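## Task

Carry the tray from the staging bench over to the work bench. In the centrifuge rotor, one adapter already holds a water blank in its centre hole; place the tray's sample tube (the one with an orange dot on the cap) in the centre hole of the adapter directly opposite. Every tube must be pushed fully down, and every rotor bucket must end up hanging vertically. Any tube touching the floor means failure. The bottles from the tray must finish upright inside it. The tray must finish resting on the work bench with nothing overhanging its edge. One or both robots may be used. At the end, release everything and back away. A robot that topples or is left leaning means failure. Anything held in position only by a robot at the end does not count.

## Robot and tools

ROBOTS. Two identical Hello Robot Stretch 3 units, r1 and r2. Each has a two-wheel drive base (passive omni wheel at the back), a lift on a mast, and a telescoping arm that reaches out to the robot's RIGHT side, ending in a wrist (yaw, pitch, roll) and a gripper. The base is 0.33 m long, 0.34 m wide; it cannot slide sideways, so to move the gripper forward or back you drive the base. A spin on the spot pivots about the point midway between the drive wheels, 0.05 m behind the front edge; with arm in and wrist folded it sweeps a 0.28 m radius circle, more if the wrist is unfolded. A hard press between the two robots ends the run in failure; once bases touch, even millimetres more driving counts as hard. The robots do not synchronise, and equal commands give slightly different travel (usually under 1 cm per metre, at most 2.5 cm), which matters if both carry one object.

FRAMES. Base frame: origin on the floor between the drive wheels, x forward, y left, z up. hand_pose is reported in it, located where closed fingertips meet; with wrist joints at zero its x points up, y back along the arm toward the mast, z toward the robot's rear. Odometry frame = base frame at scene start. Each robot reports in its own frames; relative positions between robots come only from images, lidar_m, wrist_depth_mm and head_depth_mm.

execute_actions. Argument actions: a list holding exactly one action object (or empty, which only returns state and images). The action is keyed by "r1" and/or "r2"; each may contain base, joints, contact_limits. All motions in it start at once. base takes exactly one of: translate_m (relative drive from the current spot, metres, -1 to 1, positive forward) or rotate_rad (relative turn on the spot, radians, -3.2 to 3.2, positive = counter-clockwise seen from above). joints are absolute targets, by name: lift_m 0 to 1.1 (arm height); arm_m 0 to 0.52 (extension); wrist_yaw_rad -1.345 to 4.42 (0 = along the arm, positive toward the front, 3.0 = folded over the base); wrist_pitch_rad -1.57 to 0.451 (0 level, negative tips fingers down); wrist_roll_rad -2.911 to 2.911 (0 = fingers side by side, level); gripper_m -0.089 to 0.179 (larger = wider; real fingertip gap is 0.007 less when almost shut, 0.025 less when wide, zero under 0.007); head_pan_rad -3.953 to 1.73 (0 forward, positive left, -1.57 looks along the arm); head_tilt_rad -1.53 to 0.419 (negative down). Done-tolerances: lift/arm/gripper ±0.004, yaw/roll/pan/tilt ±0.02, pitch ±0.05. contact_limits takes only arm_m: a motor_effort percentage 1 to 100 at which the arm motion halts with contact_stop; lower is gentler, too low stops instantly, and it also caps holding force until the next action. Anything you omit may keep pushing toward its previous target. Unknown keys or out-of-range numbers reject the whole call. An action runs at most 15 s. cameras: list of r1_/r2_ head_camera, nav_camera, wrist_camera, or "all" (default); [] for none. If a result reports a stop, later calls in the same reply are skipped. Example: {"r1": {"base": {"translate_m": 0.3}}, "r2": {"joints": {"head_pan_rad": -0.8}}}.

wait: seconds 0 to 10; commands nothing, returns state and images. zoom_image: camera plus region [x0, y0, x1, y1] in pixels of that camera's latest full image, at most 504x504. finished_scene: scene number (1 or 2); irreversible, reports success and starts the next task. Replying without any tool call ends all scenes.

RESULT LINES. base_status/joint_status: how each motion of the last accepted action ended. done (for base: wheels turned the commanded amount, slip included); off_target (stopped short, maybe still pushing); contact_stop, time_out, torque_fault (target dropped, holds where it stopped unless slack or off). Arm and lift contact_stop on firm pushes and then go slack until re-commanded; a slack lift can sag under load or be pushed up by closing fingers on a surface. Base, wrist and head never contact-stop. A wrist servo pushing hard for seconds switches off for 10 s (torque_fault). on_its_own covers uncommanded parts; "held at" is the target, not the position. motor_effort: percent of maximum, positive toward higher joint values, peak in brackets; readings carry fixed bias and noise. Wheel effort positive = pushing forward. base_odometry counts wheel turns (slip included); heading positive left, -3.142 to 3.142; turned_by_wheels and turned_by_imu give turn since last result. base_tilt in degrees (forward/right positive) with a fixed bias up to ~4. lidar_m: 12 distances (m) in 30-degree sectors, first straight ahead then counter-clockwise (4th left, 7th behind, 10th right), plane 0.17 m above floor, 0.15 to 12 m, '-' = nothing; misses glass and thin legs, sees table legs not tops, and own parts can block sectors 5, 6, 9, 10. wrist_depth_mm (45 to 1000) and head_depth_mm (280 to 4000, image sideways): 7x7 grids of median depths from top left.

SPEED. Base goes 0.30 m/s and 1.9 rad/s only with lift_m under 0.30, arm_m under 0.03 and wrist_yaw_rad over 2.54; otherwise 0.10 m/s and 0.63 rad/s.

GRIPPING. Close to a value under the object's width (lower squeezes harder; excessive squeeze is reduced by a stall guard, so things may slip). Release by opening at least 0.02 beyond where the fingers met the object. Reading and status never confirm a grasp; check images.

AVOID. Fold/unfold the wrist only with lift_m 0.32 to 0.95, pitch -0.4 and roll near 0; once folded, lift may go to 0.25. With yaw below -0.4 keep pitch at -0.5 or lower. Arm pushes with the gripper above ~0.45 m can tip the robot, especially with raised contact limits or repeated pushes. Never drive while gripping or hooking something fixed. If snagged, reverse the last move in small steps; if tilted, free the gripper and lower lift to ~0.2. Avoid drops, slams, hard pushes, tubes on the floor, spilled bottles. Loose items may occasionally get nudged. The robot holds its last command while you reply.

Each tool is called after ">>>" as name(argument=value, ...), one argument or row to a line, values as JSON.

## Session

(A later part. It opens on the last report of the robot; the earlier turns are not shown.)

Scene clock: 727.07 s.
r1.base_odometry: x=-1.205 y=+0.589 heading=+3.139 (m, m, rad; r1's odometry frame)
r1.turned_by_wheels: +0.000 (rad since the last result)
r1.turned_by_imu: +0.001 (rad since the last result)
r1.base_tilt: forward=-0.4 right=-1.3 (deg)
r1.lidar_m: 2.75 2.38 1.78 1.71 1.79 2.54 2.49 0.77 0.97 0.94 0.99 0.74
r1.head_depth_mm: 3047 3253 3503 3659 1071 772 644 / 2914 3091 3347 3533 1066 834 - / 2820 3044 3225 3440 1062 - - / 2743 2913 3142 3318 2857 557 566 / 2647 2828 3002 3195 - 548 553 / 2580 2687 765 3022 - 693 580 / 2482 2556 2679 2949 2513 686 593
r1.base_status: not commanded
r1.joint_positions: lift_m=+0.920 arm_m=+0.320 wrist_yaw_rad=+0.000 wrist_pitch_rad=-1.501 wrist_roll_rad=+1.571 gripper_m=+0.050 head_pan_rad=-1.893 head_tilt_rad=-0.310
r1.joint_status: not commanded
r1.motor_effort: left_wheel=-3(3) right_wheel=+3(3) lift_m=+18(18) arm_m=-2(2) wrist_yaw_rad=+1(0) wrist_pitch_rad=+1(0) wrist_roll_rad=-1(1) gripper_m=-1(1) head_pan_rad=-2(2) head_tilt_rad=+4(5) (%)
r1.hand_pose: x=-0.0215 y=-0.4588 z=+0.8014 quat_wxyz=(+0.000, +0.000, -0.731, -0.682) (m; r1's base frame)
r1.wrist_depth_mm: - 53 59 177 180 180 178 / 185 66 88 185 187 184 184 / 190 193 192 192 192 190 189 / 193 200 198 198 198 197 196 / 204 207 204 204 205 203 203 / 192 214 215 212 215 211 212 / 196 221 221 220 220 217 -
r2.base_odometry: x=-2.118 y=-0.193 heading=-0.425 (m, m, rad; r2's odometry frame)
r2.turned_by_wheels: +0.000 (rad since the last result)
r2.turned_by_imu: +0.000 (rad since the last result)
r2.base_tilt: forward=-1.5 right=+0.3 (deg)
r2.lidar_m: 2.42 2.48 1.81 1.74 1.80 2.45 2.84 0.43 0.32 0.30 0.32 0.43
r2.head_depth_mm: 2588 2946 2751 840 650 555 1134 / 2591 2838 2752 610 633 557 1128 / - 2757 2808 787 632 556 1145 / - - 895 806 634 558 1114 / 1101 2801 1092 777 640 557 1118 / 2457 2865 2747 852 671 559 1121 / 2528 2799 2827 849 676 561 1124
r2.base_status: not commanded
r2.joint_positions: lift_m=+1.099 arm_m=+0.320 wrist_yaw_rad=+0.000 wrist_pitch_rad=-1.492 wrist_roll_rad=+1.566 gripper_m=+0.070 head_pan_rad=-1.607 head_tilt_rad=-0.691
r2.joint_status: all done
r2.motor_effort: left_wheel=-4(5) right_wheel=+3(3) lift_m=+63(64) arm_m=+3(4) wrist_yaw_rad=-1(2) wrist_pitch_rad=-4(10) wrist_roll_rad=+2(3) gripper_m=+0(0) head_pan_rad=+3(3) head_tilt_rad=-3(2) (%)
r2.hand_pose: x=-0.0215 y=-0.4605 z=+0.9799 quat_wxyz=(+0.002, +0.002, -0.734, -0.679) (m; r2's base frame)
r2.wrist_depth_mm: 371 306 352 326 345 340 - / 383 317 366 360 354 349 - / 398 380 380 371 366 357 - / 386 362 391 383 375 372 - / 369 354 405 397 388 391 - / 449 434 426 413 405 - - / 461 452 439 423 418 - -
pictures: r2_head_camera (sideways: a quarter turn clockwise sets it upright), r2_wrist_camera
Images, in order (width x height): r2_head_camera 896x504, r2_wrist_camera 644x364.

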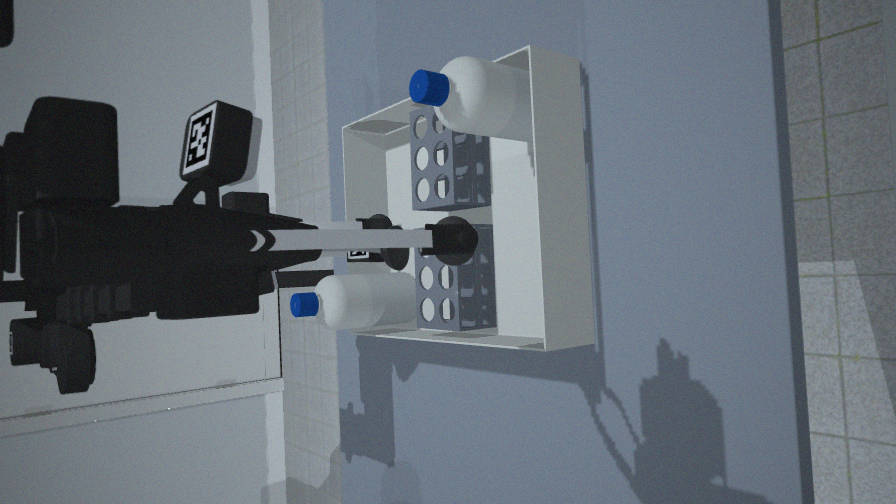

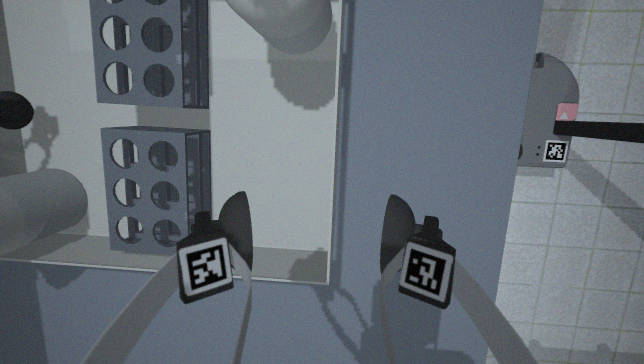

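>>> execute_actions(
  actions=[
    {"r2":{"base":{"translate_m":-0.12},"joints":{"lift_m":1.0}}},
  ],
  cameras=["r2_head_camera","r2_wrist_camera"],
)

Scene clock: 733.50 s.
r1.base_odometry: x=-1.205 y=+0.589 heading=+3.139 (m, m, rad; r1's odometry frame)
r1.turned_by_wheels: +0.000 (rad since the last result)
r1.turned_by_imu: +0.001 (rad since the last result)
r1.base_tilt: forward=-0.2 right=-1.4 (deg)
r1.lidar_m: 2.75 2.37 1.78 1.71 1.79 2.54 2.49 0.77 0.97 0.94 0.99 0.74
r1.head_depth_mm: 3017 3237 3448 3711 1073 771 642 / 2929 3119 3379 3561 1063 834 - / 2844 3023 3167 3491 1060 - - / 2742 2900 3099 3286 2859 563 570 / 2657 2793 2996 3186 - 551 554 / 2572 2735 2874 2997 - 693 547 / 2488 2578 2773 2904 851 696 594
r1.base_status: not commanded
r1.joint_positions: lift_m=+0.920 arm_m=+0.320 wrist_yaw_rad=+0.000 wrist_pitch_rad=-1.501 wrist_roll_rad=+1.571 gripper_m=+0.050 head_pan_rad=-1.893 head_tilt_rad=-0.310
r1.joint_status: not commanded
r1.motor_effort: left_wheel=-3(3) right_wheel=+3(3) lift_m=+18(18) arm_m=-2(2) wrist_yaw_rad=+1(0) wrist_pitch_rad=+0(1) wrist_roll_rad=-1(1) gripper_m=+0(1) head_pan_rad=-2(3) head_tilt_rad=+4(4) (%)
r1.hand_pose: x=-0.0215 y=-0.4588 z=+0.8014 quat_wxyz=(+0.000, +0.000, -0.731, -0.682) (m; r1's base frame)
r1.wrist_depth_mm: - 53 62 130 180 179 178 / 185 64 91 185 185 184 183 / 191 194 193 191 192 191 189 / 195 200 198 198 198 196 196 / 204 207 205 205 204 203 203 / 193 214 214 212 214 210 211 / 197 221 221 220 220 218 -
r2.base_odometry: x=-2.228 y=-0.144 heading=-0.425 (m, m, rad; r2's odometry frame)
r2.turned_by_wheels: +0.000 (rad since the last result)
r2.turned_by_imu: +0.000 (rad since the last result)
r2.base_tilt: forward=-1.5 right=+0.3 (deg)
r2.lidar_m: 2.55 2.48 1.80 1.73 1.80 2.46 2.71 0.43 0.32 0.30 0.32 0.43
r2.head_depth_mm: 2584 - 1023 836 666 555 1138 / 2581 - 2755 844 668 556 1139 / 2553 - 2832 617 633 556 1135 / 2532 - - 775 634 557 1121 / 2483 759 918 805 636 558 1112 / 1086 2801 994 776 637 559 1123 / 2469 2827 2772 851 655 560 1125
r2.base_status: done
r2.joint_positions: lift_m=+1.001 arm_m=+0.320 wrist_yaw_rad=+0.000 wrist_pitch_rad=-1.492 wrist_roll_rad=+1.566 gripper_m=+0.070 head_pan_rad=-1.607 head_tilt_rad=-0.691
r2.joint_status: all done
r2.motor_effort: left_wheel=-1(9) right_wheel=-1(4) lift_m=+18(58) arm_m=+3(3) wrist_yaw_rad=-1(0) wrist_pitch_rad=-4(4) wrist_roll_rad=+2(2) gripper_m=+0(1) head_pan_rad=+3(3) head_tilt_rad=-3(2) (%)
r2.hand_pose: x=-0.0215 y=-0.4605 z=+0.8821 quat_wxyz=(+0.002, +0.002, -0.734, -0.679) (m; r2's base frame)
r2.wrist_depth_mm: 275 269 261 258 252 246 246 / 220 96 129 261 261 256 255 / 229 97 131 245 268 262 263 / 238 234 145 280 278 272 - / 246 273 295 290 283 280 - / 267 279 310 301 297 286 - / 264 307 322 312 306 299 -
pictures: r2_head_camera (sideways: a quarter turn clockwise sets it upright), r2_wrist_camera
Images, in order (width x height): r2_head_camera 896x504, r2_wrist_camera 644x364.

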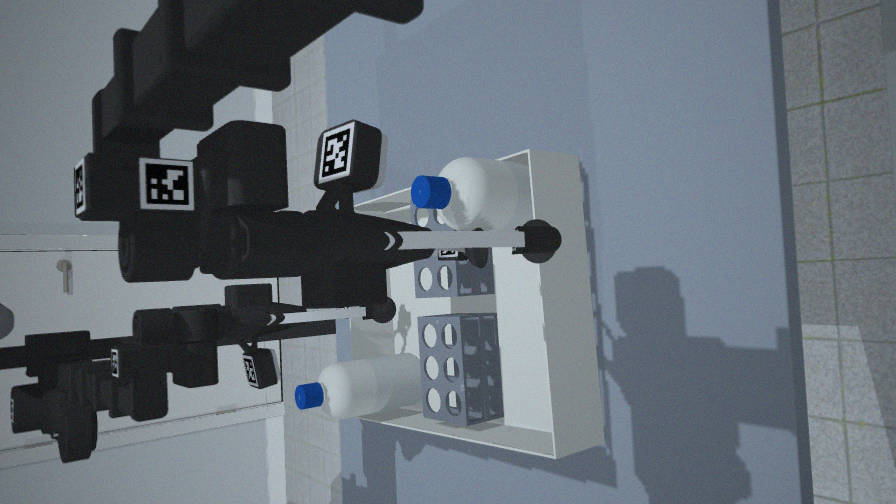

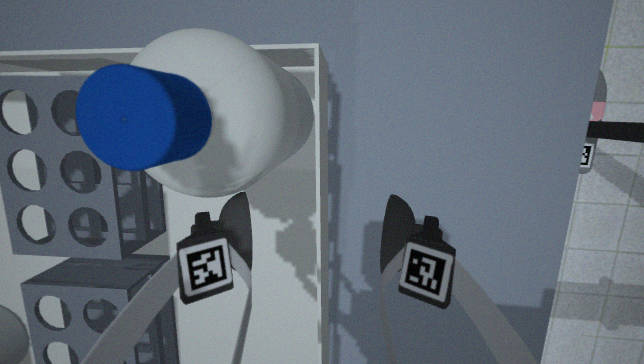

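>>> execute_actions(
  actions=[
    {"r2":{"base":{"translate_m":0.07}}},
  ],
  cameras=[],
)

>>> execute_actions(
  actions=[
    {"r2":{"joints":{"lift_m":0.925}}},
  ],
  cameras=["r2_head_camera","r2_wrist_camera"],
)

Scene clock: 738.87 s.
r1.base_odometry: x=-1.205 y=+0.589 heading=+3.139 (m, m, rad; r1's odometry frame)
r1.turned_by_wheels: +0.000 (rad since the last result)
r1.turned_by_imu: +0.001 (rad since the last result)
r1.base_tilt: forward=-0.2 right=-1.5 (deg)
r1.lidar_m: 2.75 2.37 1.77 1.71 1.78 2.55 2.48 0.77 0.97 0.94 0.99 0.74
r1.head_depth_mm: 3040 3227 3492 3689 1070 772 644 / 2919 3125 3368 3567 1063 834 - / 2828 3029 3242 3425 1061 - - / 2748 2872 3136 3282 2868 563 570 / 2681 2814 2971 3212 - 551 555 / 2563 2714 2909 3038 - 695 548 / 2481 2579 868 805 2516 696 595
r1.base_status: not commanded
r1.joint_positions: lift_m=+0.920 arm_m=+0.320 wrist_yaw_rad=+0.000 wrist_pitch_rad=-1.501 wrist_roll_rad=+1.571 gripper_m=+0.050 head_pan_rad=-1.893 head_tilt_rad=-0.310
r1.joint_status: not commanded
r1.motor_effort: left_wheel=-3(3) right_wheel=+3(3) lift_m=+18(18) arm_m=-2(2) wrist_yaw_rad=+0(1) wrist_pitch_rad=+0(0) wrist_roll_rad=-1(1) gripper_m=+1(0) head_pan_rad=-3(2) head_tilt_rad=+5(4) (%)
r1.hand_pose: x=-0.0215 y=-0.4588 z=+0.8014 quat_wxyz=(+0.000, +0.000, -0.731, -0.682) (m; r1's base frame)
r1.wrist_depth_mm: - 53 62 130 181 179 178 / 187 64 91 184 185 184 183 / 189 193 192 191 191 190 189 / 194 200 199 198 198 196 195 / 205 207 205 204 204 204 203 / 193 213 215 212 214 210 212 / 197 221 221 221 220 218 -
r2.base_odometry: x=-2.164 y=-0.172 heading=-0.425 (m, m, rad; r2's odometry frame)
r2.turned_by_wheels: +0.000 (rad since the last result)
r2.turned_by_imu: +0.000 (rad since the last result)
r2.base_tilt: forward=-1.5 right=+0.3 (deg)
r2.lidar_m: 2.48 2.47 1.80 1.74 1.80 2.46 2.79 0.43 0.32 0.30 0.32 0.43
r2.head_depth_mm: 2629 - 1023 837 669 555 1134 / 2565 - 2740 615 643 554 1133 / 2515 - 2789 771 638 559 1138 / 2527 - - 800 640 557 1121 / 1113 747 836 775 635 560 1117 / 2442 2769 2774 844 655 558 1114 / 2523 2895 2800 849 675 561 1117
r2.base_status: done
r2.joint_positions: lift_m=+1.001 arm_m=+0.320 wrist_yaw_rad=+0.000 wrist_pitch_rad=-1.492 wrist_roll_rad=+1.566 gripper_m=+0.070 head_pan_rad=-1.607 head_tilt_rad=-0.691
r2.joint_status: not commanded
r2.motor_effort: left_wheel=-4(6) right_wheel=+3(6) lift_m=+19(19) arm_m=+2(2) wrist_yaw_rad=-1(2) wrist_pitch_rad=-4(4) wrist_roll_rad=+2(2) gripper_m=+0(1) head_pan_rad=+3(3) head_tilt_rad=-3(3) (%)
r2.hand_pose: x=-0.0215 y=-0.4605 z=+0.8821 quat_wxyz=(+0.002, +0.002, -0.734, -0.679) (m; r2's base frame)
r2.wrist_depth_mm: 213 237 138 216 252 249 246 / 222 269 269 263 258 255 255 / 230 276 278 274 269 262 262 / 249 289 287 282 276 270 - / 246 272 292 292 284 280 - / 254 278 308 303 298 288 - / 274 286 298 309 307 298 -
pictures: none
No camera images: the call's "cameras" was empty. Leave "cameras" out to get every camera's image.

Scene clock: 740.37 s.
r1.base_odometry: x=-1.205 y=+0.589 heading=+3.139 (m, m, rad; r1's odometry frame)
r1.turned_by_wheels: +0.000 (rad since the last result)
r1.turned_by_imu: +0.000 (rad since the last result)
r1.base_tilt: forward=-0.2 right=-1.4 (deg)
r1.lidar_m: 2.75 2.36 1.78 1.71 1.79 2.55 2.49 0.77 0.97 0.94 0.99 0.73
r1.head_depth_mm: 3061 3245 3484 3682 1069 770 643 / 2947 3120 3353 3535 1061 835 - / 2822 3033 3230 3403 1061 - - / 2762 2877 3091 3306 2835 563 569 / 2658 2834 2946 3194 - 550 555 / 2590 2705 2899 3026 - 694 549 / 2502 2524 1255 767 2528 695 595
r1.base_status: not commanded
r1.joint_positions: lift_m=+0.920 arm_m=+0.320 wrist_yaw_rad=+0.000 wrist_pitch_rad=-1.501 wrist_roll_rad=+1.571 gripper_m=+0.050 head_pan_rad=-1.893 head_tilt_rad=-0.310
r1.joint_status: not commanded
r1.motor_effort: left_wheel=-3(3) right_wheel=+3(3) lift_m=+18(18) arm_m=-2(2) wrist_yaw_rad=+0(0) wrist_pitch_rad=+1(0) wrist_roll_rad=-1(1) gripper_m=+1(0) head_pan_rad=-3(3) head_tilt_rad=+5(4) (%)
r1.hand_pose: x=-0.0215 y=-0.4588 z=+0.8014 quat_wxyz=(+0.000, +0.000, -0.731, -0.682) (m; r1's base frame)
r1.wrist_depth_mm: - 53 62 130 181 179 178 / 185 64 91 184 186 185 183 / 190 194 192 192 192 191 189 / 193 199 198 198 197 197 196 / 206 206 205 205 204 203 203 / 193 213 215 212 214 211 211 / 197 220 220 220 219 218 -
r2.base_odometry: x=-2.164 y=-0.172 heading=-0.425 (m, m, rad; r2's odometry frame)
r2.turned_by_wheels: +0.000 (rad since the last result)
r2.turned_by_imu: +0.000 (rad since the last result)
r2.base_tilt: forward=-1.5 right=+0.3 (deg)
r2.lidar_m: 2.48 2.47 1.80 1.74 1.80 2.45 2.79 0.43 0.32 0.30 0.32 0.43
r2.head_depth_mm: 2622 2912 3055 - 631 553 1135 / 2597 2848 - 609 644 554 1144 / 2558 2816 - 761 635 558 1136 / 2541 796 - - 634 556 1124 / 1112 744 864 779 635 558 1115 / 2460 2875 2792 848 654 559 1118 / 2507 2826 2821 850 676 560 1121
r2.base_status: not commanded
r2.joint_positions: lift_m=+0.926 arm_m=+0.320 wrist_yaw_rad=+0.000 wrist_pitch_rad=-1.492 wrist_roll_rad=+1.566 gripper_m=+0.070 head_pan_rad=-1.607 head_tilt_rad=-0.691
r2.joint_status: all done
r2.motor_effort: left_wheel=-4(4) right_wheel=+3(2) lift_m=+20(19) arm_m=+2(2) wrist_yaw_rad=-2(1) wrist_pitch_rad=-4(4) wrist_roll_rad=+3(2) gripper_m=+0(0) head_pan_rad=+3(3) head_tilt_rad=-3(3) (%)
r2.hand_pose: x=-0.0215 y=-0.4605 z=+0.8070 quat_wxyz=(+0.002, +0.002, -0.734, -0.679) (m; r2's base frame)
r2.wrist_depth_mm: 191 193 136 183 182 180 176 / 197 198 194 190 189 184 181 / 202 205 200 197 194 190 185 / 216 212 208 203 201 196 192 / 198 219 213 209 205 203 198 / 205 227 222 217 215 208 205 / 207 235 229 224 221 216 211
pictures: r2_head_camera (sideways: a quarter turn clockwise sets it upright), r2_wrist_camera
Images, in order (width x height): r2_head_camera 896x504, r2_wrist_camera 644x364.

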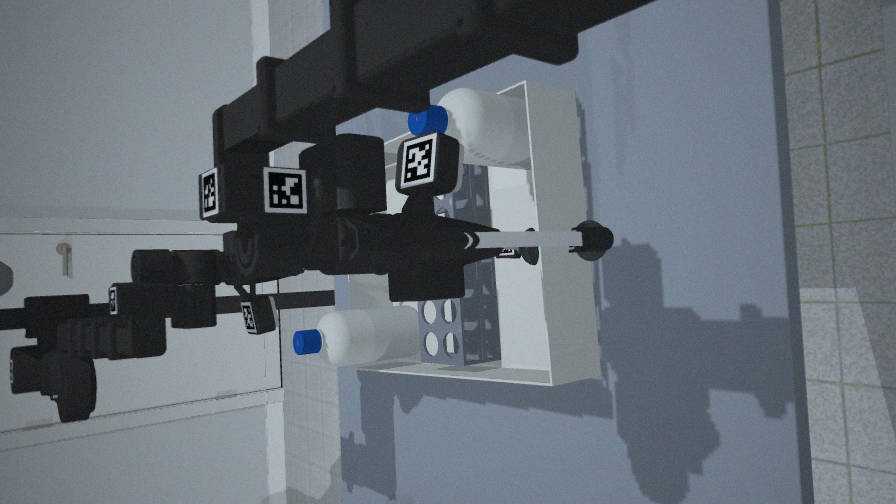

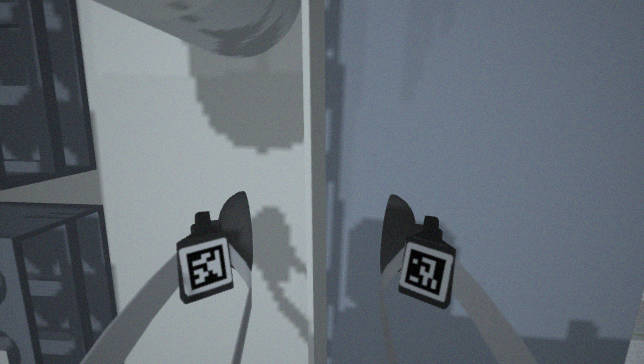

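>>> execute_actions(
  actions=[
    {"r1":{"joints":{"gripper_m":-0.055}},"r2":{"joints":{"gripper_m":-0.055}}},
  ],
  cameras=[],
)

>>> execute_actions(
  actions=[
    {"r1":{"joints":{"lift_m":0.96,"head_pan_rad":-1.6,"head_tilt_rad":-0.5}},"r2":{"joints":{"lift_m":0.965}}},
  ],
  cameras=["r2_head_camera","r1_head_camera","r1_wrist_camera"],
)

Scene clock: 748.50 s.
r1.base_odometry: x=-1.205 y=+0.589 heading=+3.139 (m, m, rad; r1's odometry frame)
r1.turned_by_wheels: +0.000 (rad since the last result)
r1.turned_by_imu: +0.001 (rad since the last result)
r1.base_tilt: forward=-0.2 right=-1.5 (deg)
r1.lidar_m: 2.75 2.37 1.78 1.71 1.79 2.55 2.49 0.76 0.97 0.94 0.99 0.74
r1.head_depth_mm: 3067 3245 3449 3699 1066 770 644 / 2927 3116 3345 3532 1062 835 - / 2848 3013 3213 3448 1059 - - / 2714 2923 3115 3288 2858 567 572 / 2673 2812 3021 3162 - 553 556 / 2574 2714 2911 3059 - 690 547 / 2483 2593 1249 763 2513 685 593
r1.base_status: not commanded
r1.joint_positions: lift_m=+0.920 arm_m=+0.320 wrist_yaw_rad=+0.000 wrist_pitch_rad=-1.503 wrist_roll_rad=+1.569 gripper_m=-0.054 head_pan_rad=-1.893 head_tilt_rad=-0.310
r1.joint_status: all done
r1.motor_effort: left_wheel=-3(3) right_wheel=+3(3) lift_m=+18(18) arm_m=-2(2) wrist_yaw_rad=+0(0) wrist_pitch_rad=+2(6) wrist_roll_rad=+0(0) gripper_m=-22(97) head_pan_rad=-3(2) head_tilt_rad=+4(5) (%)
r1.hand_pose: x=-0.0215 y=-0.4582 z=+0.8014 quat_wxyz=(+0.001, +0.000, -0.730, -0.683) (m; r1's base frame)
r1.wrist_depth_mm: - 53 65 179 180 179 178 / - 64 95 185 186 185 183 / 189 191 189 191 192 190 189 / 193 197 196 198 198 196 196 / 203 205 203 - 205 203 204 / 206 213 211 212 211 210 212 / 192 219 218 220 219 218 -
r2.base_odometry: x=-2.164 y=-0.172 heading=-0.425 (m, m, rad; r2's odometry frame)
r2.turned_by_wheels: +0.000 (rad since the last result)
r2.turned_by_imu: +0.000 (rad since the last result)
r2.base_tilt: forward=-1.5 right=+0.3 (deg)
r2.lidar_m: 2.48 2.47 1.80 1.74 1.80 2.46 2.79 0.43 0.32 0.30 0.31 0.43
r2.head_depth_mm: 2610 2947 3038 - 630 553 1135 / 2627 2855 - 602 639 555 1139 / 2610 2858 - 770 635 557 1133 / 2513 774 - - 634 556 1112 / 1106 748 857 803 635 557 1122 / 2420 2788 2818 842 652 558 1121 / 2528 2833 2842 845 676 560 1123
r2.base_status: not commanded
r2.joint_positions: lift_m=+0.925 arm_m=+0.320 wrist_yaw_rad=+0.001 wrist_pitch_rad=-1.496 wrist_roll_rad=+1.566 gripper_m=-0.054 head_pan_rad=-1.607 head_tilt_rad=-0.691
r2.joint_status: all done
r2.motor_effort: left_wheel=-4(4) right_wheel=+3(3) lift_m=+26(26) arm_m=+2(2) wrist_yaw_rad=+0(0) wrist_pitch_rad=-2(4) wrist_roll_rad=+2(2) gripper_m=-20(96) head_pan_rad=+3(2) head_tilt_rad=-3(2) (%)
r2.hand_pose: x=-0.0215 y=-0.4595 z=+0.8068 quat_wxyz=(+0.002, +0.002, -0.733, -0.680) (m; r2's base frame)
r2.wrist_depth_mm: 189 191 133 183 183 179 175 / 194 197 192 189 189 185 181 / 200 203 198 195 194 190 187 / 215 210 205 202 200 197 191 / 199 215 211 - 206 203 198 / 197 224 220 218 211 208 204 / 204 230 227 224 222 216 212
pictures: none
No camera images: the call's "cameras" was empty. Leave "cameras" out to get every camera's image.

Scene clock: 749.67 s.
r1.base_odometry: x=-1.205 y=+0.589 heading=+3.139 (m, m, rad; r1's odometry frame)
r1.turned_by_wheels: +0.000 (rad since the last result)
r1.turned_by_imu: +0.000 (rad since the last result)
r1.base_tilt: forward=-0.2 right=-1.4 (deg)
r1.lidar_m: 2.75 2.37 1.78 1.71 1.79 2.55 2.49 0.76 0.97 0.94 0.99 0.74
r1.head_depth_mm: 2584 2792 3088 - - 620 526 / 2562 2819 2970 1029 673 617 523 / 2576 2801 2996 921 569 599 522 / 2464 1241 1086 - 711 597 521 / 2561 1147 3012 831 713 591 521 / 2514 2781 3078 1038 715 593 519 / 2545 2799 3064 1089 797 627 519
r1.base_status: not commanded
r1.joint_positions: lift_m=+0.960 arm_m=+0.320 wrist_yaw_rad=+0.000 wrist_pitch_rad=-1.502 wrist_roll_rad=+1.569 gripper_m=-0.051 head_pan_rad=-1.607 head_tilt_rad=-0.494
r1.joint_status: all done
r1.motor_effort: left_wheel=-3(3) right_wheel=+3(3) lift_m=+26(28) arm_m=-2(2) wrist_yaw_rad=+0(0) wrist_pitch_rad=+2(2) wrist_roll_rad=+0(0) gripper_m=-20(21) head_pan_rad=+3(17) head_tilt_rad=-4(19) (%)
r1.hand_pose: x=-0.0215 y=-0.4584 z=+0.8409 quat_wxyz=(+0.001, +0.001, -0.731, -0.683) (m; r1's base frame)
r1.wrist_depth_mm: - 51 63 215 218 215 217 / - 61 91 222 224 222 963 / 189 190 188 229 231 229 987 / 193 197 196 237 238 237 - / 204 206 204 - 248 245 - / 198 213 212 213 254 253 - / 192 222 221 224 266 263 -
r2.base_odometry: x=-2.164 y=-0.172 heading=-0.425 (m, m, rad; r2's odometry frame)
r2.turned_by_wheels: +0.000 (rad since the last result)
r2.turned_by_imu: +0.000 (rad since the last result)
r2.base_tilt: forward=-1.5 right=+0.3 (deg)
r2.lidar_m: 2.48 2.48 1.80 1.74 1.80 2.46 2.79 0.43 0.32 0.30 0.32 0.43
r2.head_depth_mm: 2615 2887 - 822 667 553 1141 / 2602 2813 1076 592 634 557 1138 / 2559 - - 722 631 557 1144 / 2530 764 - 723 633 556 1113 / 806 2711 826 733 618 557 1119 / 2463 2794 2787 788 656 559 1124 / 2550 2843 2789 845 673 560 1128
r2.base_status: not commanded
r2.joint_positions: lift_m=+0.964 arm_m=+0.320 wrist_yaw_rad=+0.001 wrist_pitch_rad=-1.496 wrist_roll_rad=+1.566 gripper_m=-0.054 head_pan_rad=-1.607 head_tilt_rad=-0.691
r2.joint_status: all done
r2.motor_effort: left_wheel=-4(4) right_wheel=+2(3) lift_m=+71(74) arm_m=+2(2) wrist_yaw_rad=-1(2) wrist_pitch_rad=-2(2) wrist_roll_rad=+2(2) gripper_m=-19(20) head_pan_rad=+3(3) head_tilt_rad=-3(3) (%)
r2.hand_pose: x=-0.0215 y=-0.4595 z=+0.8454 quat_wxyz=(+0.002, +0.002, -0.733, -0.681) (m; r2's base frame)
r2.wrist_depth_mm: 191 192 133 187 218 215 210 / 195 198 194 193 224 220 216 / 200 203 199 198 231 228 223 / 212 210 205 204 238 235 232 / 201 215 212 - 246 242 243 / 195 222 219 216 254 250 - / 204 228 225 225 266 258 -
pictures: r1_head_camera (sideways: a quarter turn clockwise sets it upright), r1_wrist_camera, r2_head_camera (sideways: a quarter turn clockwise sets it upright)
Images, in order (width x height): r1_head_camera 896x504, r1_wrist_camera 644x364, r2_head_camera 896x504.

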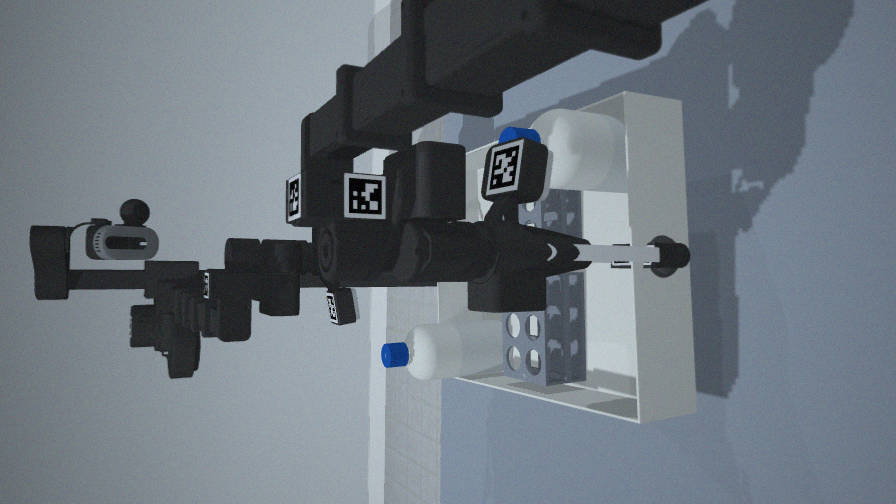

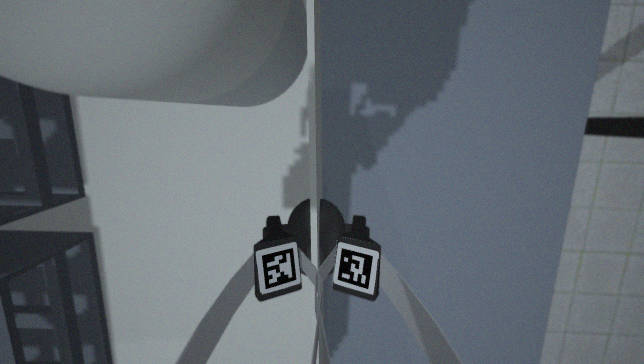

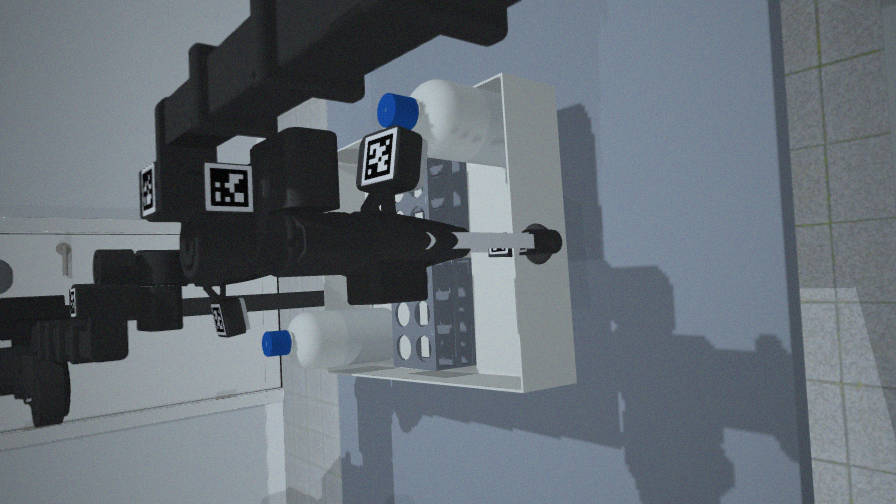

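Holding. Raise further and try a move.

>>> execute_actions(
  actions=[
    {"r1":{"joints":{"lift_m":1.07}},"r2":{"joints":{"lift_m":1.075}}},
  ],
  cameras=[],
)

>>> execute_actions(
  actions=[
    {"r1":{"base":{"translate_m":-0.5}},"r2":{"base":{"translate_m":0.5}}},
  ],
  cameras=["r2_nav_camera","r1_head_camera","r1_wrist_camera"],
)

Scene clock: 757.03 s.
r1.base_odometry: x=-1.205 y=+0.589 heading=+3.139 (m, m, rad; r1's odometry frame)
r1.turned_by_wheels: +0.000 (rad since the last result)
r1.turned_by_imu: +0.001 (rad since the last result)
r1.base_tilt: forward=-0.1 right=-1.4 (deg)
r1.lidar_m: 2.75 2.37 1.78 1.71 1.79 2.55 2.48 0.76 0.97 0.94 0.99 0.73
r1.head_depth_mm: 2567 - 3128 1116 813 639 525 / 2542 - 3111 518 539 636 524 / 2522 - 3128 665 542 635 523 / 1165 - - 677 595 633 522 / 2450 2754 2994 691 534 632 521 / 2540 2772 3028 708 541 630 519 / 2537 2763 3051 1087 794 627 518
r1.base_status: not commanded
r1.joint_positions: lift_m=+1.069 arm_m=+0.320 wrist_yaw_rad=+0.000 wrist_pitch_rad=-1.502 wrist_roll_rad=+1.569 gripper_m=-0.051 head_pan_rad=-1.607 head_tilt_rad=-0.494
r1.joint_status: all done
r1.motor_effort: left_wheel=-3(3) right_wheel=+3(2) lift_m=+26(26) arm_m=-1(2) wrist_yaw_rad=+0(0) wrist_pitch_rad=+1(1) wrist_roll_rad=+0(0) gripper_m=-20(21) head_pan_rad=+3(3) head_tilt_rad=-4(3) (%)
r1.hand_pose: x=-0.0215 y=-0.4584 z=+0.9509 quat_wxyz=(+0.001, +0.001, -0.731, -0.683) (m; r1's base frame)
r1.wrist_depth_mm: - 51 63 317 321 324 - / - 61 91 330 331 331 - / 189 190 189 340 341 340 - / 193 197 196 198 353 - - / 203 206 204 - 365 - - / 199 214 213 214 377 - - / 192 222 221 224 391 - -
r2.base_odometry: x=-2.164 y=-0.172 heading=-0.425 (m, m, rad; r2's odometry frame)
r2.turned_by_wheels: +0.000 (rad since the last result)
r2.turned_by_imu: +0.000 (rad since the last result)
r2.base_tilt: forward=-1.5 right=+0.2 (deg)
r2.lidar_m: 2.47 2.48 1.80 1.74 1.80 2.45 2.79 0.43 0.32 0.30 0.32 0.43
r2.head_depth_mm: 2698 2961 2715 811 667 554 1135 / 2617 2916 505 549 672 555 1132 / - 2901 726 646 669 556 1136 / - - 685 561 672 557 1113 / 1185 732 711 548 672 558 1119 / 2520 2794 798 645 673 558 1123 / 2530 2872 2815 848 675 561 1130
r2.base_status: not commanded
r2.joint_positions: lift_m=+1.074 arm_m=+0.320 wrist_yaw_rad=+0.001 wrist_pitch_rad=-1.496 wrist_roll_rad=+1.566 gripper_m=-0.054 head_pan_rad=-1.607 head_tilt_rad=-0.691
r2.joint_status: all done
r2.motor_effort: left_wheel=-4(4) right_wheel=+2(2) lift_m=+71(73) arm_m=+2(2) wrist_yaw_rad=+0(0) wrist_pitch_rad=-2(2) wrist_roll_rad=+2(2) gripper_m=-19(19) head_pan_rad=+3(3) head_tilt_rad=-2(3) (%)
r2.hand_pose: x=-0.0215 y=-0.4594 z=+0.9554 quat_wxyz=(+0.002, +0.002, -0.733, -0.681) (m; r2's base frame)
r2.wrist_depth_mm: 190 192 133 186 323 315 - / 195 197 194 192 333 326 - / 200 203 199 198 343 334 - / 214 209 205 204 351 349 - / 200 215 211 - 363 358 - / 195 222 219 216 374 377 - / 204 227 226 224 393 - -
pictures: none
No camera images: the call's "cameras" was empty. Leave "cameras" out to get every camera's image.

Scene clock: 763.93 s.
r1.base_odometry: x=-0.705 y=+0.588 heading=+3.139 (m, m, rad; r1's odometry frame)
r1.turned_by_wheels: +0.000 (rad since the last result)
r1.turned_by_imu: +0.003 (rad since the last result)
r1.base_tilt: forward=-0.2 right=-1.4 (deg)
r1.lidar_m: 3.23 2.40 1.77 1.72 1.83 2.57 2.00 2.18 0.35 0.92 0.97 1.20
r1.head_depth_mm: 2567 - 3059 2717 1957 639 526 / 2533 - 3096 505 527 637 524 / 2529 - 3085 669 531 634 523 / 1141 - - 671 649 603 522 / 1148 2727 2972 672 534 632 520 / 2542 2750 2966 704 530 629 519 / 2522 2761 3030 1085 794 627 519
r1.base_status: done
r1.joint_positions: lift_m=+1.069 arm_m=+0.320 wrist_yaw_rad=+0.000 wrist_pitch_rad=-1.525 wrist_roll_rad=+1.569 gripper_m=-0.048 head_pan_rad=-1.607 head_tilt_rad=-0.494
r1.joint_status: not commanded
r1.on_its_own: gripper_m is held at -0.049, not at your -0.055, by its stall guard, which is not easing now
r1.motor_effort: left_wheel=-2(7) right_wheel=+2(3) lift_m=+26(26) arm_m=-1(2) wrist_yaw_rad=+0(1) wrist_pitch_rad=+13(13) wrist_roll_rad=+0(0) gripper_m=-20(21) head_pan_rad=+2(3) head_tilt_rad=-3(4) (%)
r1.hand_pose: x=-0.0215 y=-0.4526 z=+0.9511 quat_wxyz=(+0.001, +0.001, -0.723, -0.691) (m; r1's base frame)
r1.wrist_depth_mm: - 49 56 127 325 326 - / - 59 84 183 334 338 - / 185 188 187 190 344 348 - / 189 195 194 196 356 - - / 200 203 203 124 370 - - / 203 211 210 213 383 - - / 189 219 219 223 399 - -
r2.base_odometry: x=-1.708 y=-0.379 heading=-0.425 (m, m, rad; r2's odometry frame)
r2.turned_by_wheels: +0.000 (rad since the last result)
r2.turned_by_imu: -0.001 (rad since the last result)
r2.base_tilt: forward=-1.5 right=+0.3 (deg)
r2.lidar_m: 1.98 2.49 1.81 1.74 1.80 2.46 1.21 0.43 0.31 0.30 0.31 2.17
r2.head_depth_mm: 2718 2957 2749 811 665 554 1138 / 2611 2909 499 535 669 556 1136 / - 2842 712 551 668 556 1141 / - - 674 544 667 557 1120 / 1168 710 678 537 674 557 1111 / 2521 2787 789 618 674 560 718 / 2515 2809 2818 2016 673 560 610
r2.base_status: done
r2.joint_positions: lift_m=+1.074 arm_m=+0.320 wrist_yaw_rad=+0.001 wrist_pitch_rad=-1.527 wrist_roll_rad=+1.566 gripper_m=-0.054 head_pan_rad=-1.607 head_tilt_rad=-0.691
r2.joint_status: not commanded
r2.motor_effort: left_wheel=-4(5) right_wheel=+2(4) lift_m=+71(71) arm_m=+2(2) wrist_yaw_rad=-1(1) wrist_pitch_rad=+13(13) wrist_roll_rad=+2(2) gripper_m=-20(21) head_pan_rad=+3(3) head_tilt_rad=-3(2) (%)
r2.hand_pose: x=-0.0215 y=-0.4516 z=+0.9557 quat_wxyz=(+0.002, +0.002, -0.722, -0.692) (m; r2's base frame)
r2.wrist_depth_mm: 186 187 130 187 325 320 - / 190 193 191 191 331 330 - / 195 200 197 198 343 339 - / 207 205 203 203 357 355 - / 198 209 209 - 366 - - / 191 217 216 215 374 - - / 202 224 222 224 396 - -
pictures: r1_head_camera (sideways: a quarter turn clockwise sets it upright), r1_wrist_camera, r2_nav_camera (sideways: a quarter turn counterclockwise sets it upright)
Images, in order (width x height): r1_head_camera 896x504, r1_wrist_camera 644x364, r2_nav_camera 672x504.

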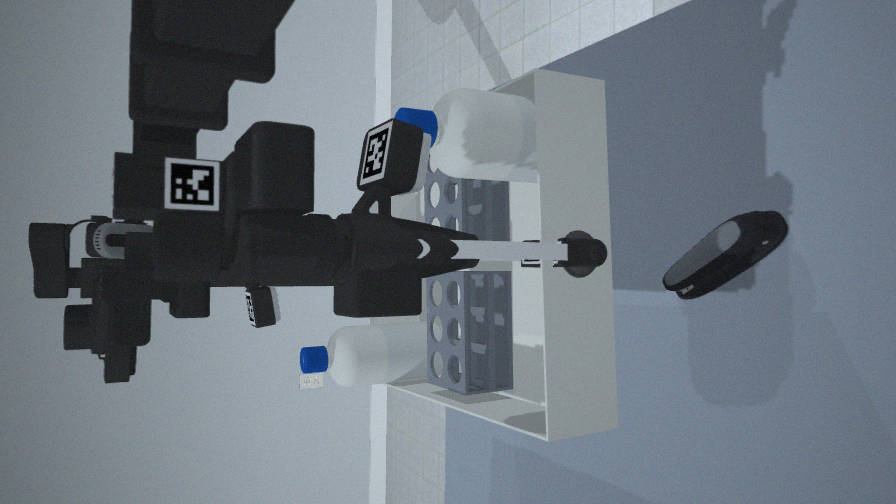

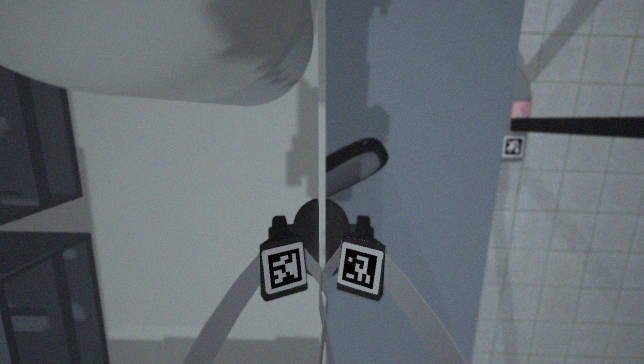

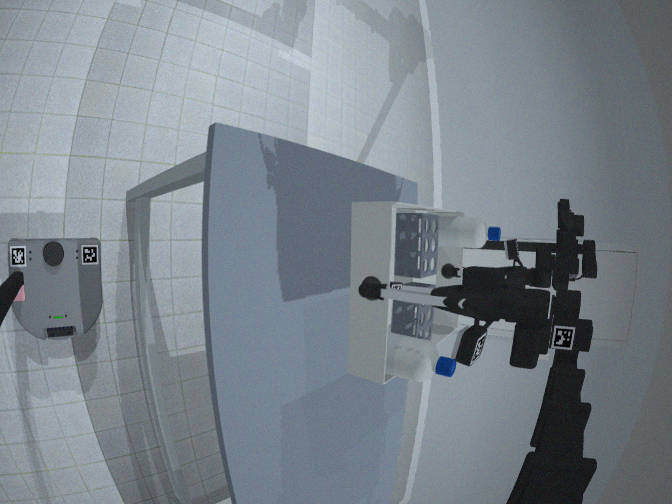

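>>> execute_actions(
  actions=[
    {"r1":{"base":{"translate_m":-0.5},"joints":{"arm_m":0.33}},"r2":{"base":{"translate_m":0.5},"joints":{"arm_m":0.33}}},
  ],
  cameras=["r1_wrist_camera"],
)

Scene clock: 774.30 s.
r1.base_odometry: x=-0.205 y=+0.587 heading=+3.139 (m, m, rad; r1's odometry frame)
r1.turned_by_wheels: +0.000 (rad since the last result)
r1.turned_by_imu: +0.001 (rad since the last result)
r1.base_tilt: forward=-0.2 right=-1.5 (deg)
r1.lidar_m: 1.68 2.42 1.79 1.76 1.84 2.60 1.50 1.73 3.05 0.94 0.36 0.38
r1.head_depth_mm: 2539 - 3076 2704 1976 1548 1276 / 2505 - 3068 493 519 1533 1262 / 2516 - 3095 657 527 1533 1260 / 1110 - - 670 621 1489 1261 / 1133 2715 2944 674 527 1483 1265 / 2523 2780 2989 762 524 1397 1258 / 2515 2751 3026 2640 795 1313 1249
r1.base_status: done
r1.joint_positions: lift_m=+1.070 arm_m=+0.329 wrist_yaw_rad=+0.001 wrist_pitch_rad=-1.562 wrist_roll_rad=+1.569 gripper_m=-0.048 head_pan_rad=-1.607 head_tilt_rad=-0.494
r1.joint_status: all done
r1.on_its_own: gripper_m is held at -0.049, not at your -0.055, by its stall guard, which is not easing now
r1.motor_effort: left_wheel=-3(9) right_wheel=+2(4) lift_m=+26(26) arm_m=+7(6) wrist_yaw_rad=-1(0) wrist_pitch_rad=+32(32) wrist_roll_rad=+1(0) gripper_m=-25(25) head_pan_rad=+3(3) head_tilt_rad=-4(4) (%)
r1.hand_pose: x=-0.0216 y=-0.4521 z=+0.9518 quat_wxyz=(+0.001, +0.001, -0.710, -0.704) (m; r1's base frame)
r1.wrist_depth_mm: - 46 49 114 - - - / - 53 62 181 - - - / 179 183 185 189 - - - / 184 190 193 195 - - - / 194 199 200 126 - - - / 197 207 209 216 - - - / 184 215 219 224 429 - -
r2.base_odometry: x=-1.253 y=-0.585 heading=-0.425 (m, m, rad; r2's odometry frame)
r2.turned_by_wheels: +0.000 (rad since the last result)
r2.turned_by_imu: +0.001 (rad since the last result)
r2.base_tilt: forward=-1.5 right=+0.3 (deg)
r2.lidar_m: 1.49 2.47 1.81 1.74 1.81 2.46 1.19 0.41 0.40 1.22 3.11 1.73
r2.head_depth_mm: 2674 2938 2752 785 715 1357 851 / 2571 2898 490 518 1579 1353 1164 / - 2863 682 622 1631 1351 1166 / - - 644 539 1568 1350 1159 / 1095 696 674 530 1585 1360 1166 / 2540 2809 2460 588 1649 1357 1167 / 2558 2844 2809 2068 1664 1366 1160
r2.base_status: done
r2.joint_positions: lift_m=+1.074 arm_m=+0.329 wrist_yaw_rad=+0.001 wrist_pitch_rad=-1.584 wrist_roll_rad=+1.566 gripper_m=-0.054 head_pan_rad=-1.607 head_tilt_rad=-0.691
r2.joint_status: all done
r2.on_its_own: wrist_pitch_rad is at rest, and its effort (+40) is outside its rest range (-20 to +32)
r2.motor_effort: left_wheel=-4(4) right_wheel=+3(5) lift_m=+71(71) arm_m=+8(8) wrist_yaw_rad=-1(1) wrist_pitch_rad=+40(40) wrist_roll_rad=+2(2) gripper_m=-25(26) head_pan_rad=+3(3) head_tilt_rad=-3(2) (%)
r2.hand_pose: x=-0.0216 y=-0.4466 z=+0.9569 quat_wxyz=(+0.002, +0.002, -0.702, -0.712) (m; r2's base frame)
r2.wrist_depth_mm: 179 184 123 183 - - - / 182 189 189 189 - - - / 188 194 194 194 - - - / 197 197 198 199 - - - / 197 203 204 129 - - - / 182 208 209 213 - - - / 207 215 216 218 - - -
pictures: r1_wrist_camera
Images, in order (width x height): r1_wrist_camera 644x364.

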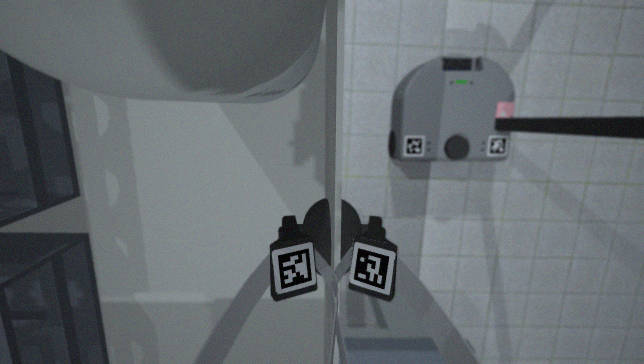

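>>> execute_actions(
  actions=[
    {"r1":{"joints":{"arm_m":0.312}},"r2":{"joints":{"arm_m":0.31}}},
  ],
  cameras=[],
)

>>> execute_actions(
  actions=[
    {"r1":{"base":{"translate_m":-0.7},"joints":{"arm_m":0.303}},"r2":{"base":{"translate_m":0.7},"joints":{"arm_m":0.301}}},
  ],
  cameras=["r1_nav_camera","r2_nav_camera"],
)

Scene clock: 788.30 s.
r1.base_odometry: x=-0.205 y=+0.587 heading=+3.139 (m, m, rad; r1's odometry frame)
r1.turned_by_wheels: +0.000 (rad since the last result)
r1.turned_by_imu: +0.001 (rad since the last result)
r1.base_tilt: forward=-0.3 right=-1.5 (deg)
r1.lidar_m: 1.69 2.41 1.78 1.76 1.85 2.59 1.50 1.74 3.07 0.93 0.36 0.38
r1.head_depth_mm: 2527 - 3094 2709 1971 1540 1273 / 2514 - 3073 490 517 1542 1269 / 2523 - 3114 659 521 1537 1260 / 1099 - - 673 575 1482 1263 / 1126 2698 2921 675 522 1475 1257 / 2511 2711 3020 764 519 1395 1250 / 2498 2770 3018 2634 793 1303 1255
r1.base_status: not commanded
r1.joint_positions: lift_m=+1.070 arm_m=+0.312 wrist_yaw_rad=+0.000 wrist_pitch_rad=-1.529 wrist_roll_rad=+1.569 gripper_m=-0.048 head_pan_rad=-1.607 head_tilt_rad=-0.494
r1.joint_status: all done
r1.on_its_own: gripper_m is held at -0.049, not at your -0.055, by its stall guard, which is not easing now
r1.motor_effort: left_wheel=-3(3) right_wheel=+2(2) lift_m=+26(26) arm_m=-1(9) wrist_yaw_rad=+0(1) wrist_pitch_rad=+15(31) wrist_roll_rad=+0(1) gripper_m=-20(25) head_pan_rad=+2(3) head_tilt_rad=-3(4) (%)
r1.hand_pose: x=-0.0215 y=-0.4436 z=+0.9512 quat_wxyz=(+0.001, +0.001, -0.722, -0.692) (m; r1's base frame)
r1.wrist_depth_mm: - 48 54 125 - - - / - 56 80 182 - - - / 184 186 187 190 - - - / 189 194 193 196 - - - / 199 203 202 125 - - - / 202 211 211 - - - - / 190 221 222 225 475 - -
r2.base_odometry: x=-1.253 y=-0.585 heading=-0.425 (m, m, rad; r2's odometry frame)
r2.turned_by_wheels: +0.000 (rad since the last result)
r2.turned_by_imu: +0.000 (rad since the last result)
r2.base_tilt: forward=-1.5 right=+0.3 (deg)
r2.lidar_m: 1.48 2.48 1.81 1.74 1.80 2.46 1.19 0.41 0.40 1.22 3.13 1.73
r2.head_depth_mm: 2644 2912 2742 806 714 1361 854 / 2615 2883 487 521 1576 1363 1162 / - 2886 684 622 1636 1351 1159 / - - 643 543 1574 1356 1170 / 2420 694 674 532 1572 1360 1166 / 2576 2801 2426 589 1652 1369 1165 / 2510 2796 2772 2060 1640 1366 1171
r2.base_status: not commanded
r2.joint_positions: lift_m=+1.074 arm_m=+0.310 wrist_yaw_rad=+0.001 wrist_pitch_rad=-1.534 wrist_roll_rad=+1.566 gripper_m=-0.054 head_pan_rad=-1.607 head_tilt_rad=-0.691
r2.joint_status: all done
r2.motor_effort: left_wheel=-4(5) right_wheel=+3(3) lift_m=+71(71) arm_m=-3(6) wrist_yaw_rad=-1(1) wrist_pitch_rad=+16(40) wrist_roll_rad=+2(2) gripper_m=-21(25) head_pan_rad=+4(3) head_tilt_rad=-4(3) (%)
r2.hand_pose: x=-0.0215 y=-0.4400 z=+0.9558 quat_wxyz=(+0.002, +0.002, -0.720, -0.694) (m; r2's base frame)
r2.wrist_depth_mm: 187 190 130 187 - - - / 190 194 193 192 - - - / 194 198 197 199 - - - / 207 204 202 202 - - - / 200 210 207 - - - - / 191 215 215 215 - - - / 197 222 218 221 - - -
pictures: none
No camera images: the call's "cameras" was empty. Leave "cameras" out to get every camera's image.

Scene clock: 797.10 s.
r1.base_odometry: x=+0.495 y=+0.585 heading=+3.139 (m, m, rad; r1's odometry frame)
r1.turned_by_wheels: +0.000 (rad since the last result)
r1.turned_by_imu: +0.003 (rad since the last result)
r1.base_tilt: forward=-0.1 right=-1.3 (deg)
r1.lidar_m: 2.37 2.43 1.84 1.78 1.87 2.63 0.82 0.82 1.18 1.19 1.29 0.97
r1.head_depth_mm: 2513 - 3119 2707 1903 1537 1273 / 2482 - 3096 475 500 1540 1271 / 2485 - 3087 664 503 1543 1256 / 1063 - - 691 609 1485 1260 / 1100 2709 2924 702 515 1478 1256 / 2481 2736 2970 752 513 1518 1248 / 2491 2729 3016 2649 1931 1519 1256
r1.base_status: done
r1.joint_positions: lift_m=+1.070 arm_m=+0.303 wrist_yaw_rad=+0.000 wrist_pitch_rad=-1.537 wrist_roll_rad=+1.569 gripper_m=-0.048 head_pan_rad=-1.607 head_tilt_rad=-0.494
r1.joint_status: all done
r1.on_its_own: gripper_m is held at -0.049, not at your -0.055, by its stall guard, which is not easing now
r1.motor_effort: left_wheel=-3(8) right_wheel=+2(4) lift_m=+26(26) arm_m=+0(4) wrist_yaw_rad=+0(0) wrist_pitch_rad=+19(19) wrist_roll_rad=+1(0) gripper_m=-21(21) head_pan_rad=+2(2) head_tilt_rad=-4(4) (%)
r1.hand_pose: x=-0.0215 y=-0.4322 z=+0.9513 quat_wxyz=(+0.001, +0.001, -0.719, -0.695) (m; r1's base frame)
r1.wrist_depth_mm: - 47 52 173 - - - / - 55 74 182 - - - / 182 185 186 189 - - - / 186 193 193 197 - - - / 197 201 201 - - - - / 200 210 211 215 - - - / 189 220 221 223 - - -
r2.base_odometry: x=-0.615 y=-0.874 heading=-0.425 (m, m, rad; r2's odometry frame)
r2.turned_by_wheels: +0.000 (rad since the last result)
r2.turned_by_imu: -0.001 (rad since the last result)
r2.base_tilt: forward=-1.5 right=+0.3 (deg)
r2.lidar_m: 1.13 2.48 1.81 1.75 1.80 2.46 1.18 1.02 1.38 1.19 1.20 0.81
r2.head_depth_mm: 2680 2955 2722 1896 1636 1345 1158 / 2586 2988 483 511 1641 1355 1160 / - 2967 697 531 1632 1364 1163 / - - 694 526 1554 1368 1160 / 2434 686 693 516 1554 1365 1167 / 2504 2826 2417 587 1653 1367 1164 / 2526 2866 2797 2107 1657 1367 1167
r2.base_status: done
r2.joint_positions: lift_m=+1.074 arm_m=+0.301 wrist_yaw_rad=+0.001 wrist_pitch_rad=-1.544 wrist_roll_rad=+1.566 gripper_m=-0.054 head_pan_rad=-1.607 head_tilt_rad=-0.691
r2.joint_status: all done
r2.motor_effort: left_wheel=-4(7) right_wheel=+2(6) lift_m=+71(71) arm_m=-1(6) wrist_yaw_rad=-1(1) wrist_pitch_rad=+21(21) wrist_roll_rad=+3(2) gripper_m=-22(22) head_pan_rad=+3(3) head_tilt_rad=-3(3) (%)
r2.hand_pose: x=-0.0216 y=-0.4285 z=+0.9560 quat_wxyz=(+0.002, +0.002, -0.716, -0.698) (m; r2's base frame)
r2.wrist_depth_mm: 185 189 128 185 - - - / 189 193 192 191 - - - / 194 197 197 198 - - - / 205 204 202 202 - - - / 197 209 207 - - - - / 188 214 214 216 - - - / 195 220 219 219 - - -
pictures: r1_nav_camera (sideways: a quarter turn counterclockwise sets it upright), r2_nav_camera (sideways: a quarter turn counterclockwise sets it upright)
Images, in order (width x height): r1_nav_camera 672x504, r2_nav_camera 672x504.

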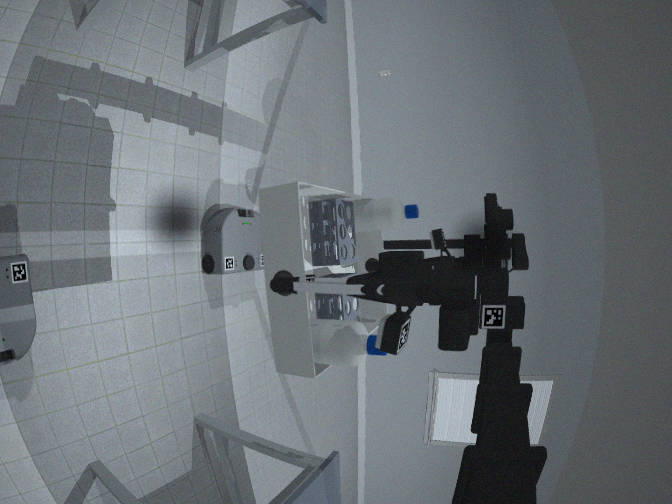

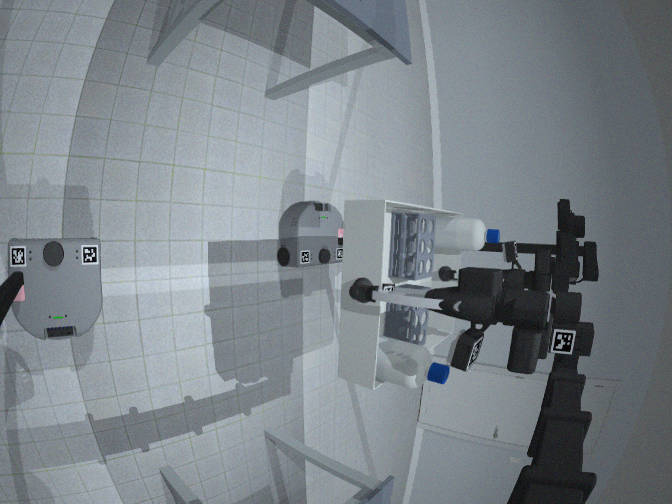

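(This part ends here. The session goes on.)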